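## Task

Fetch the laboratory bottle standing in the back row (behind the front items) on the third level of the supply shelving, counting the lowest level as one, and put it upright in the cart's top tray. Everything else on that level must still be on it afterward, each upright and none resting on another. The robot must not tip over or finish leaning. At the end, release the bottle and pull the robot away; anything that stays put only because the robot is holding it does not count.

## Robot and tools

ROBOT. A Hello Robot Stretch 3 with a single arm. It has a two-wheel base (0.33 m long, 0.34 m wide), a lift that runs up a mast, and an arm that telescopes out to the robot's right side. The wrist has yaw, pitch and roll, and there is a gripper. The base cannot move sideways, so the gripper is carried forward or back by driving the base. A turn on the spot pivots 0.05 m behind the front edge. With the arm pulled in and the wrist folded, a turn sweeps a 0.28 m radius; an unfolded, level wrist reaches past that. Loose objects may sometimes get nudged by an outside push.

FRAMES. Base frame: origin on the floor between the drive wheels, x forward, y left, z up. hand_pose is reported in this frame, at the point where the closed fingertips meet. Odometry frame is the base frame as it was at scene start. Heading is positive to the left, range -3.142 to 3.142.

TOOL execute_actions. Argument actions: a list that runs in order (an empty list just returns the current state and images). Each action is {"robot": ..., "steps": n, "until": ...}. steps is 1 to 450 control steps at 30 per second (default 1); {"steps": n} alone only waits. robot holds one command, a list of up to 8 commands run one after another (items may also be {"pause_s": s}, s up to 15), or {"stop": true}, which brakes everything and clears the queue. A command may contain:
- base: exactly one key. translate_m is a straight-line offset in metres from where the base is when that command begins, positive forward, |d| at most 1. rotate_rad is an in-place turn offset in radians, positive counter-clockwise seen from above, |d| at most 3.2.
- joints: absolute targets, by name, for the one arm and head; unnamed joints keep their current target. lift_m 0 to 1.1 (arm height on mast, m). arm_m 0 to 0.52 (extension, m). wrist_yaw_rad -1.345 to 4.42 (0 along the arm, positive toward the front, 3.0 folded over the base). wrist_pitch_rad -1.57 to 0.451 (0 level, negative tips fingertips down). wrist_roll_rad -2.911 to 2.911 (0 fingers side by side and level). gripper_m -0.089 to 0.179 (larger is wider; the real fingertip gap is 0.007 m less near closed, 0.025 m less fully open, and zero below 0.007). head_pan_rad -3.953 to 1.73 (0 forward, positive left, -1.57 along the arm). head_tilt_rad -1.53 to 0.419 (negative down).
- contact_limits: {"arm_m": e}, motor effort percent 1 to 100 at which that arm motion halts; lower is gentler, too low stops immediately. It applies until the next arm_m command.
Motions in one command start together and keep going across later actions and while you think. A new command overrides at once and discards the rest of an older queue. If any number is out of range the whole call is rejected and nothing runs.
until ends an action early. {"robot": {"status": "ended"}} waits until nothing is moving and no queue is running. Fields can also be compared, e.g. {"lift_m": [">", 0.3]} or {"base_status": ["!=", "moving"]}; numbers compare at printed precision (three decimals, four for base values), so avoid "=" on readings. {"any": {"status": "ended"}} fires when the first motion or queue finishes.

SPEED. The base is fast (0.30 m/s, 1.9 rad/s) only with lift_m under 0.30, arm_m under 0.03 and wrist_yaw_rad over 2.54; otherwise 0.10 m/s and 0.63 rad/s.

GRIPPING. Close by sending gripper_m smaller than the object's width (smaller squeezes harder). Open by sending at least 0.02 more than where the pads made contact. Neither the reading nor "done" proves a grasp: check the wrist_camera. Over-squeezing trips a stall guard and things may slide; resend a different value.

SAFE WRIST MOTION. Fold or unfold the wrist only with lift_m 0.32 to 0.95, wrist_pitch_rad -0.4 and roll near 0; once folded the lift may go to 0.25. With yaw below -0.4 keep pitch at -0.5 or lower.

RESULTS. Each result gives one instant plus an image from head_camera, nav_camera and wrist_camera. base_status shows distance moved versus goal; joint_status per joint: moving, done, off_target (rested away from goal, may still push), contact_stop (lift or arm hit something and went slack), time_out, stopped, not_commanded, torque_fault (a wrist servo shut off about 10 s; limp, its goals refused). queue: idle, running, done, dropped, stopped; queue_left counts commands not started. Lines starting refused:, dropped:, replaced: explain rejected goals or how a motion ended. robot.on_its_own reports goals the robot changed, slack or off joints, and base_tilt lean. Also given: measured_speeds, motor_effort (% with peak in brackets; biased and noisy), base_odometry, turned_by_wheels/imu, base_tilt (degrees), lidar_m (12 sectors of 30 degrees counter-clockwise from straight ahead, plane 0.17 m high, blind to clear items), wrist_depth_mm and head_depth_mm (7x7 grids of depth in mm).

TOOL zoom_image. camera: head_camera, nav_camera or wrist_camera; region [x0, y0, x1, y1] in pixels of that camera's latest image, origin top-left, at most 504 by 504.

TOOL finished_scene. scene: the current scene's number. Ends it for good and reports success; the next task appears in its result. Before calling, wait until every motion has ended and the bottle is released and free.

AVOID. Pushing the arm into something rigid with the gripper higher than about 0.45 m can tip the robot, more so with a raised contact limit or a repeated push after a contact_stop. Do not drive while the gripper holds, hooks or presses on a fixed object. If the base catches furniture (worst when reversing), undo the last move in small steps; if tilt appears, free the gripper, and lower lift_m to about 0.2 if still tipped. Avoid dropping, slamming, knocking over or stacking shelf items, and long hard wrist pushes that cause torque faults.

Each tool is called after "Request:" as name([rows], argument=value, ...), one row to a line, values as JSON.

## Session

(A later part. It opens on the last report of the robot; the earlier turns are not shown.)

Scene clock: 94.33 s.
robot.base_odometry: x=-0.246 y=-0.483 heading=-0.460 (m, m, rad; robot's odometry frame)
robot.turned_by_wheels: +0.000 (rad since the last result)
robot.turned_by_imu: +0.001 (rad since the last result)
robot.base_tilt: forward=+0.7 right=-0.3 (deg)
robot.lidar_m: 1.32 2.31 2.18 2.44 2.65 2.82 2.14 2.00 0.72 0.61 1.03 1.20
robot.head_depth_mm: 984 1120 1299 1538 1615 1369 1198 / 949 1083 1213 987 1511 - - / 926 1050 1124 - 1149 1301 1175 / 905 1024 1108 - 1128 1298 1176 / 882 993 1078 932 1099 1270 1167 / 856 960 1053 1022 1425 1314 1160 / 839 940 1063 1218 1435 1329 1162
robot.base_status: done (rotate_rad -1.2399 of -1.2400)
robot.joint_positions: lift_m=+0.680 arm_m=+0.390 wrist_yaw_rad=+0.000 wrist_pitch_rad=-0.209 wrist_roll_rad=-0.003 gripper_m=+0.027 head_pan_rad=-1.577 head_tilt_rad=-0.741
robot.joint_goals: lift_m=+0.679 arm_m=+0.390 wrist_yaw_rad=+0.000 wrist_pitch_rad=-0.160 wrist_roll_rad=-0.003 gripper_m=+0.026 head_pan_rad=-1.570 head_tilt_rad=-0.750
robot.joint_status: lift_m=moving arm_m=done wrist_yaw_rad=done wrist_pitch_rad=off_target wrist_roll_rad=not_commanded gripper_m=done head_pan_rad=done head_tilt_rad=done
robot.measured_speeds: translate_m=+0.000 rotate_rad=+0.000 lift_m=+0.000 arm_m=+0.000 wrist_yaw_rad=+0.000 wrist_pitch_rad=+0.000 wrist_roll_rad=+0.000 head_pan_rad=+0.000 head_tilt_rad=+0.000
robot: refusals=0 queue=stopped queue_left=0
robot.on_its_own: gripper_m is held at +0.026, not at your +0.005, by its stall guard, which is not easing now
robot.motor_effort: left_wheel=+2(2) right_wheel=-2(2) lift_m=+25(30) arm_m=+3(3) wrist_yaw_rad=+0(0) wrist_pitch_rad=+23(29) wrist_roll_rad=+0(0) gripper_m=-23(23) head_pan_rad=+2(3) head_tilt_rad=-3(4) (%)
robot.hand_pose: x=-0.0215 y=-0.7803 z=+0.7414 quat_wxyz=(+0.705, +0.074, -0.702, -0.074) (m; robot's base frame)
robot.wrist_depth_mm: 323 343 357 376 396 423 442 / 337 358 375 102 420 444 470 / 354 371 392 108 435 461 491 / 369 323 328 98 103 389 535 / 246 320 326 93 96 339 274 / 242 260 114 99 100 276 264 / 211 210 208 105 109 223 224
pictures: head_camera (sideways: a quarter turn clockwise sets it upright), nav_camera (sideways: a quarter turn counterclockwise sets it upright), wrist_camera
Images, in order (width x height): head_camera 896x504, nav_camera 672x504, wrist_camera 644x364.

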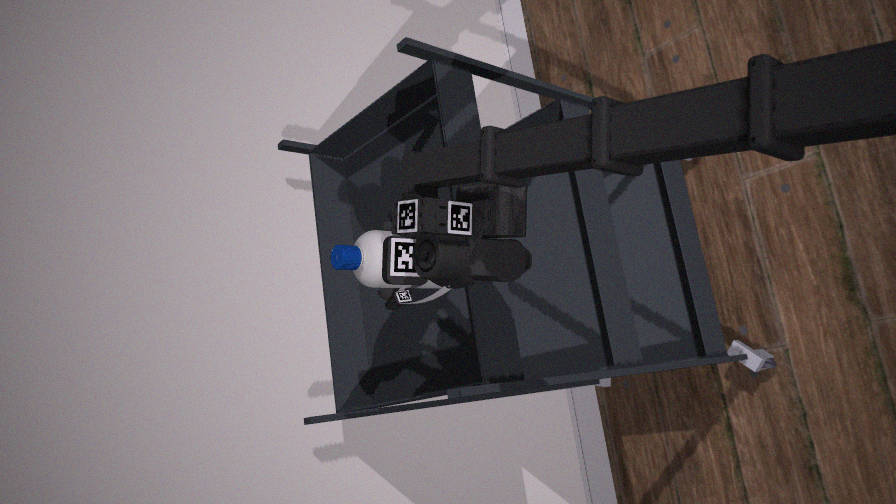

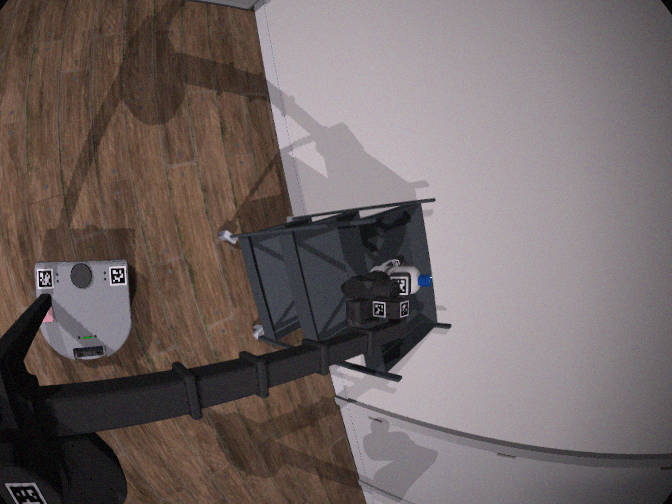

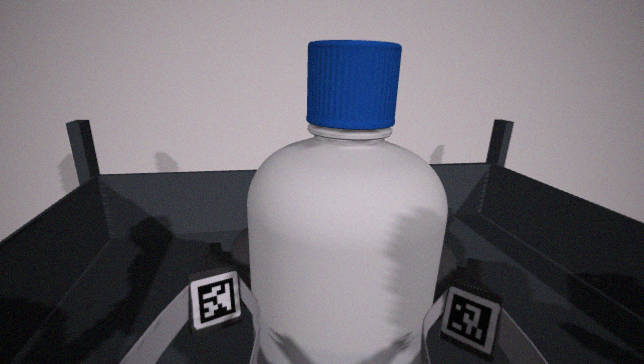

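Request:
execute_actions([
  {"robot":[{"joints":{"gripper_m":0.13}},{"joints":{"arm_m":0,"lift_m":0.75}}],"steps":450,"until":{"robot":{"status":"ended"}}},
])

Scene clock: 100.03 s.
robot.base_odometry: x=-0.246 y=-0.483 heading=-0.460 (m, m, rad; robot's odometry frame)
robot.turned_by_wheels: +0.000 (rad since the last result)
robot.turned_by_imu: +0.001 (rad since the last result)
robot.base_tilt: forward=+0.6 right=-0.4 (deg)
robot.lidar_m: 1.33 2.31 2.19 2.44 2.63 2.82 2.14 2.00 0.71 0.61 1.03 1.20
robot.head_depth_mm: 987 1115 1296 1540 1638 1368 - / 953 1086 1214 986 1259 1340 - / 928 1050 1126 983 1171 1303 - / 905 1017 1108 879 1130 - - / 883 995 1077 938 1125 1255 1173 / 863 960 1066 1022 1417 1313 1169 / 840 935 1058 1219 1420 1338 1158
robot.base_status: done (rotate_rad -1.2399 of -1.2400)
robot.joint_positions: lift_m=+0.750 arm_m=+0.000 wrist_yaw_rad=+0.000 wrist_pitch_rad=-0.185 wrist_roll_rad=-0.003 gripper_m=+0.130 head_pan_rad=-1.577 head_tilt_rad=-0.741
robot.joint_goals: lift_m=+0.750 arm_m=+0.000 wrist_yaw_rad=+0.000 wrist_pitch_rad=-0.160 wrist_roll_rad=-0.003 gripper_m=+0.130 head_pan_rad=-1.570 head_tilt_rad=-0.750
robot.joint_status: lift_m=done arm_m=done wrist_yaw_rad=done wrist_pitch_rad=off_target wrist_roll_rad=not_commanded gripper_m=done head_pan_rad=done head_tilt_rad=done
robot.measured_speeds: translate_m=+0.000 rotate_rad=+0.000 lift_m=+0.000 arm_m=+0.000 wrist_yaw_rad=+0.000 wrist_pitch_rad=+0.000 wrist_roll_rad=+0.000 head_pan_rad=+0.000 head_tilt_rad=+0.000
robot: refusals=0 queue=done queue_left=0
robot.motor_effort: left_wheel=+2(2) right_wheel=-1(1) lift_m=+54(57) arm_m=-3(5) wrist_yaw_rad=+0(0) wrist_pitch_rad=+11(24) wrist_roll_rad=+0(0) gripper_m=+0(96) head_pan_rad=+3(4) head_tilt_rad=-4(3) (%)
robot.hand_pose: x=-0.0215 y=-0.3928 z=+0.8175 quat_wxyz=(+0.705, +0.065, -0.703, -0.065) (m; robot's base frame)
robot.wrist_depth_mm: 623 652 663 717 758 800 847 / 663 688 699 741 797 795 875 / 665 693 739 778 838 879 908 / 710 730 711 651 740 890 - / 728 777 411 430 461 485 - / 767 784 751 771 819 - - / 789 866 664 656 660 614 -
pictures: head_camera (sideways: a quarter turn clockwise sets it upright), nav_camera (sideways: a quarter turn counterclockwise sets it upright), wrist_camera
Images, in order (width x height): head_camera 896x504, nav_camera 672x504, wrist_camera 644x364.

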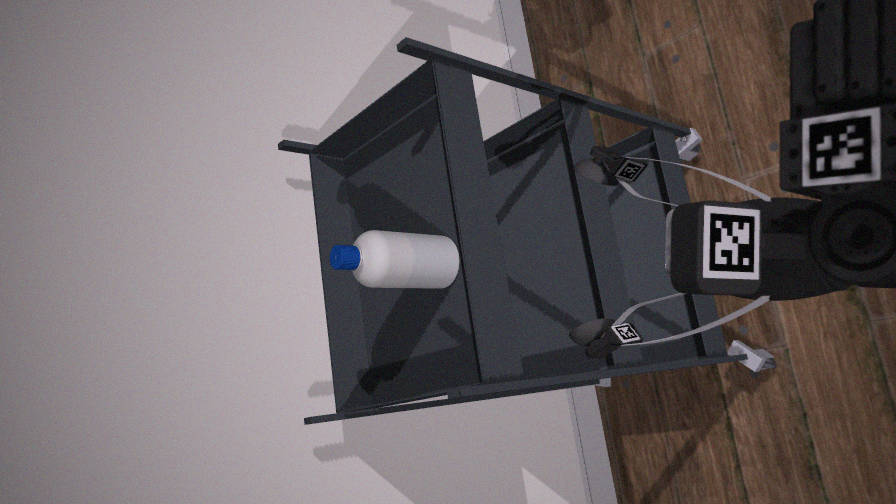

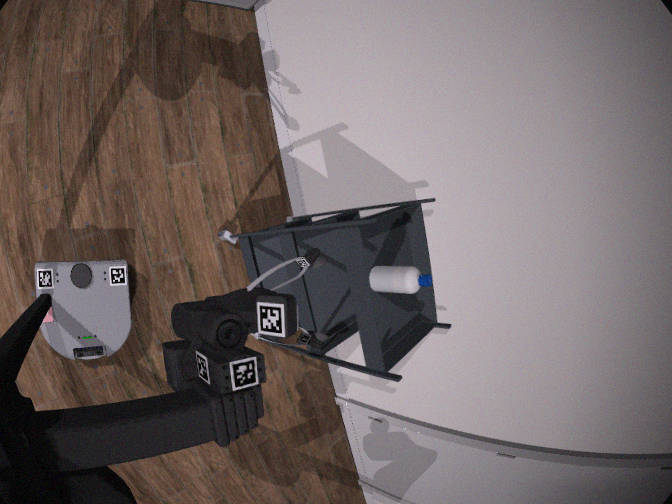

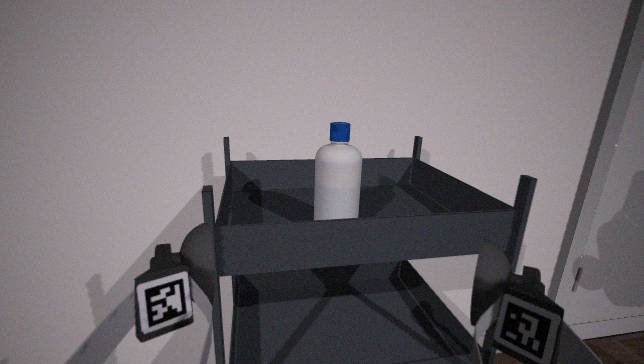

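Request:
finished_scene(scene=2)

The scene is finished: the task was done.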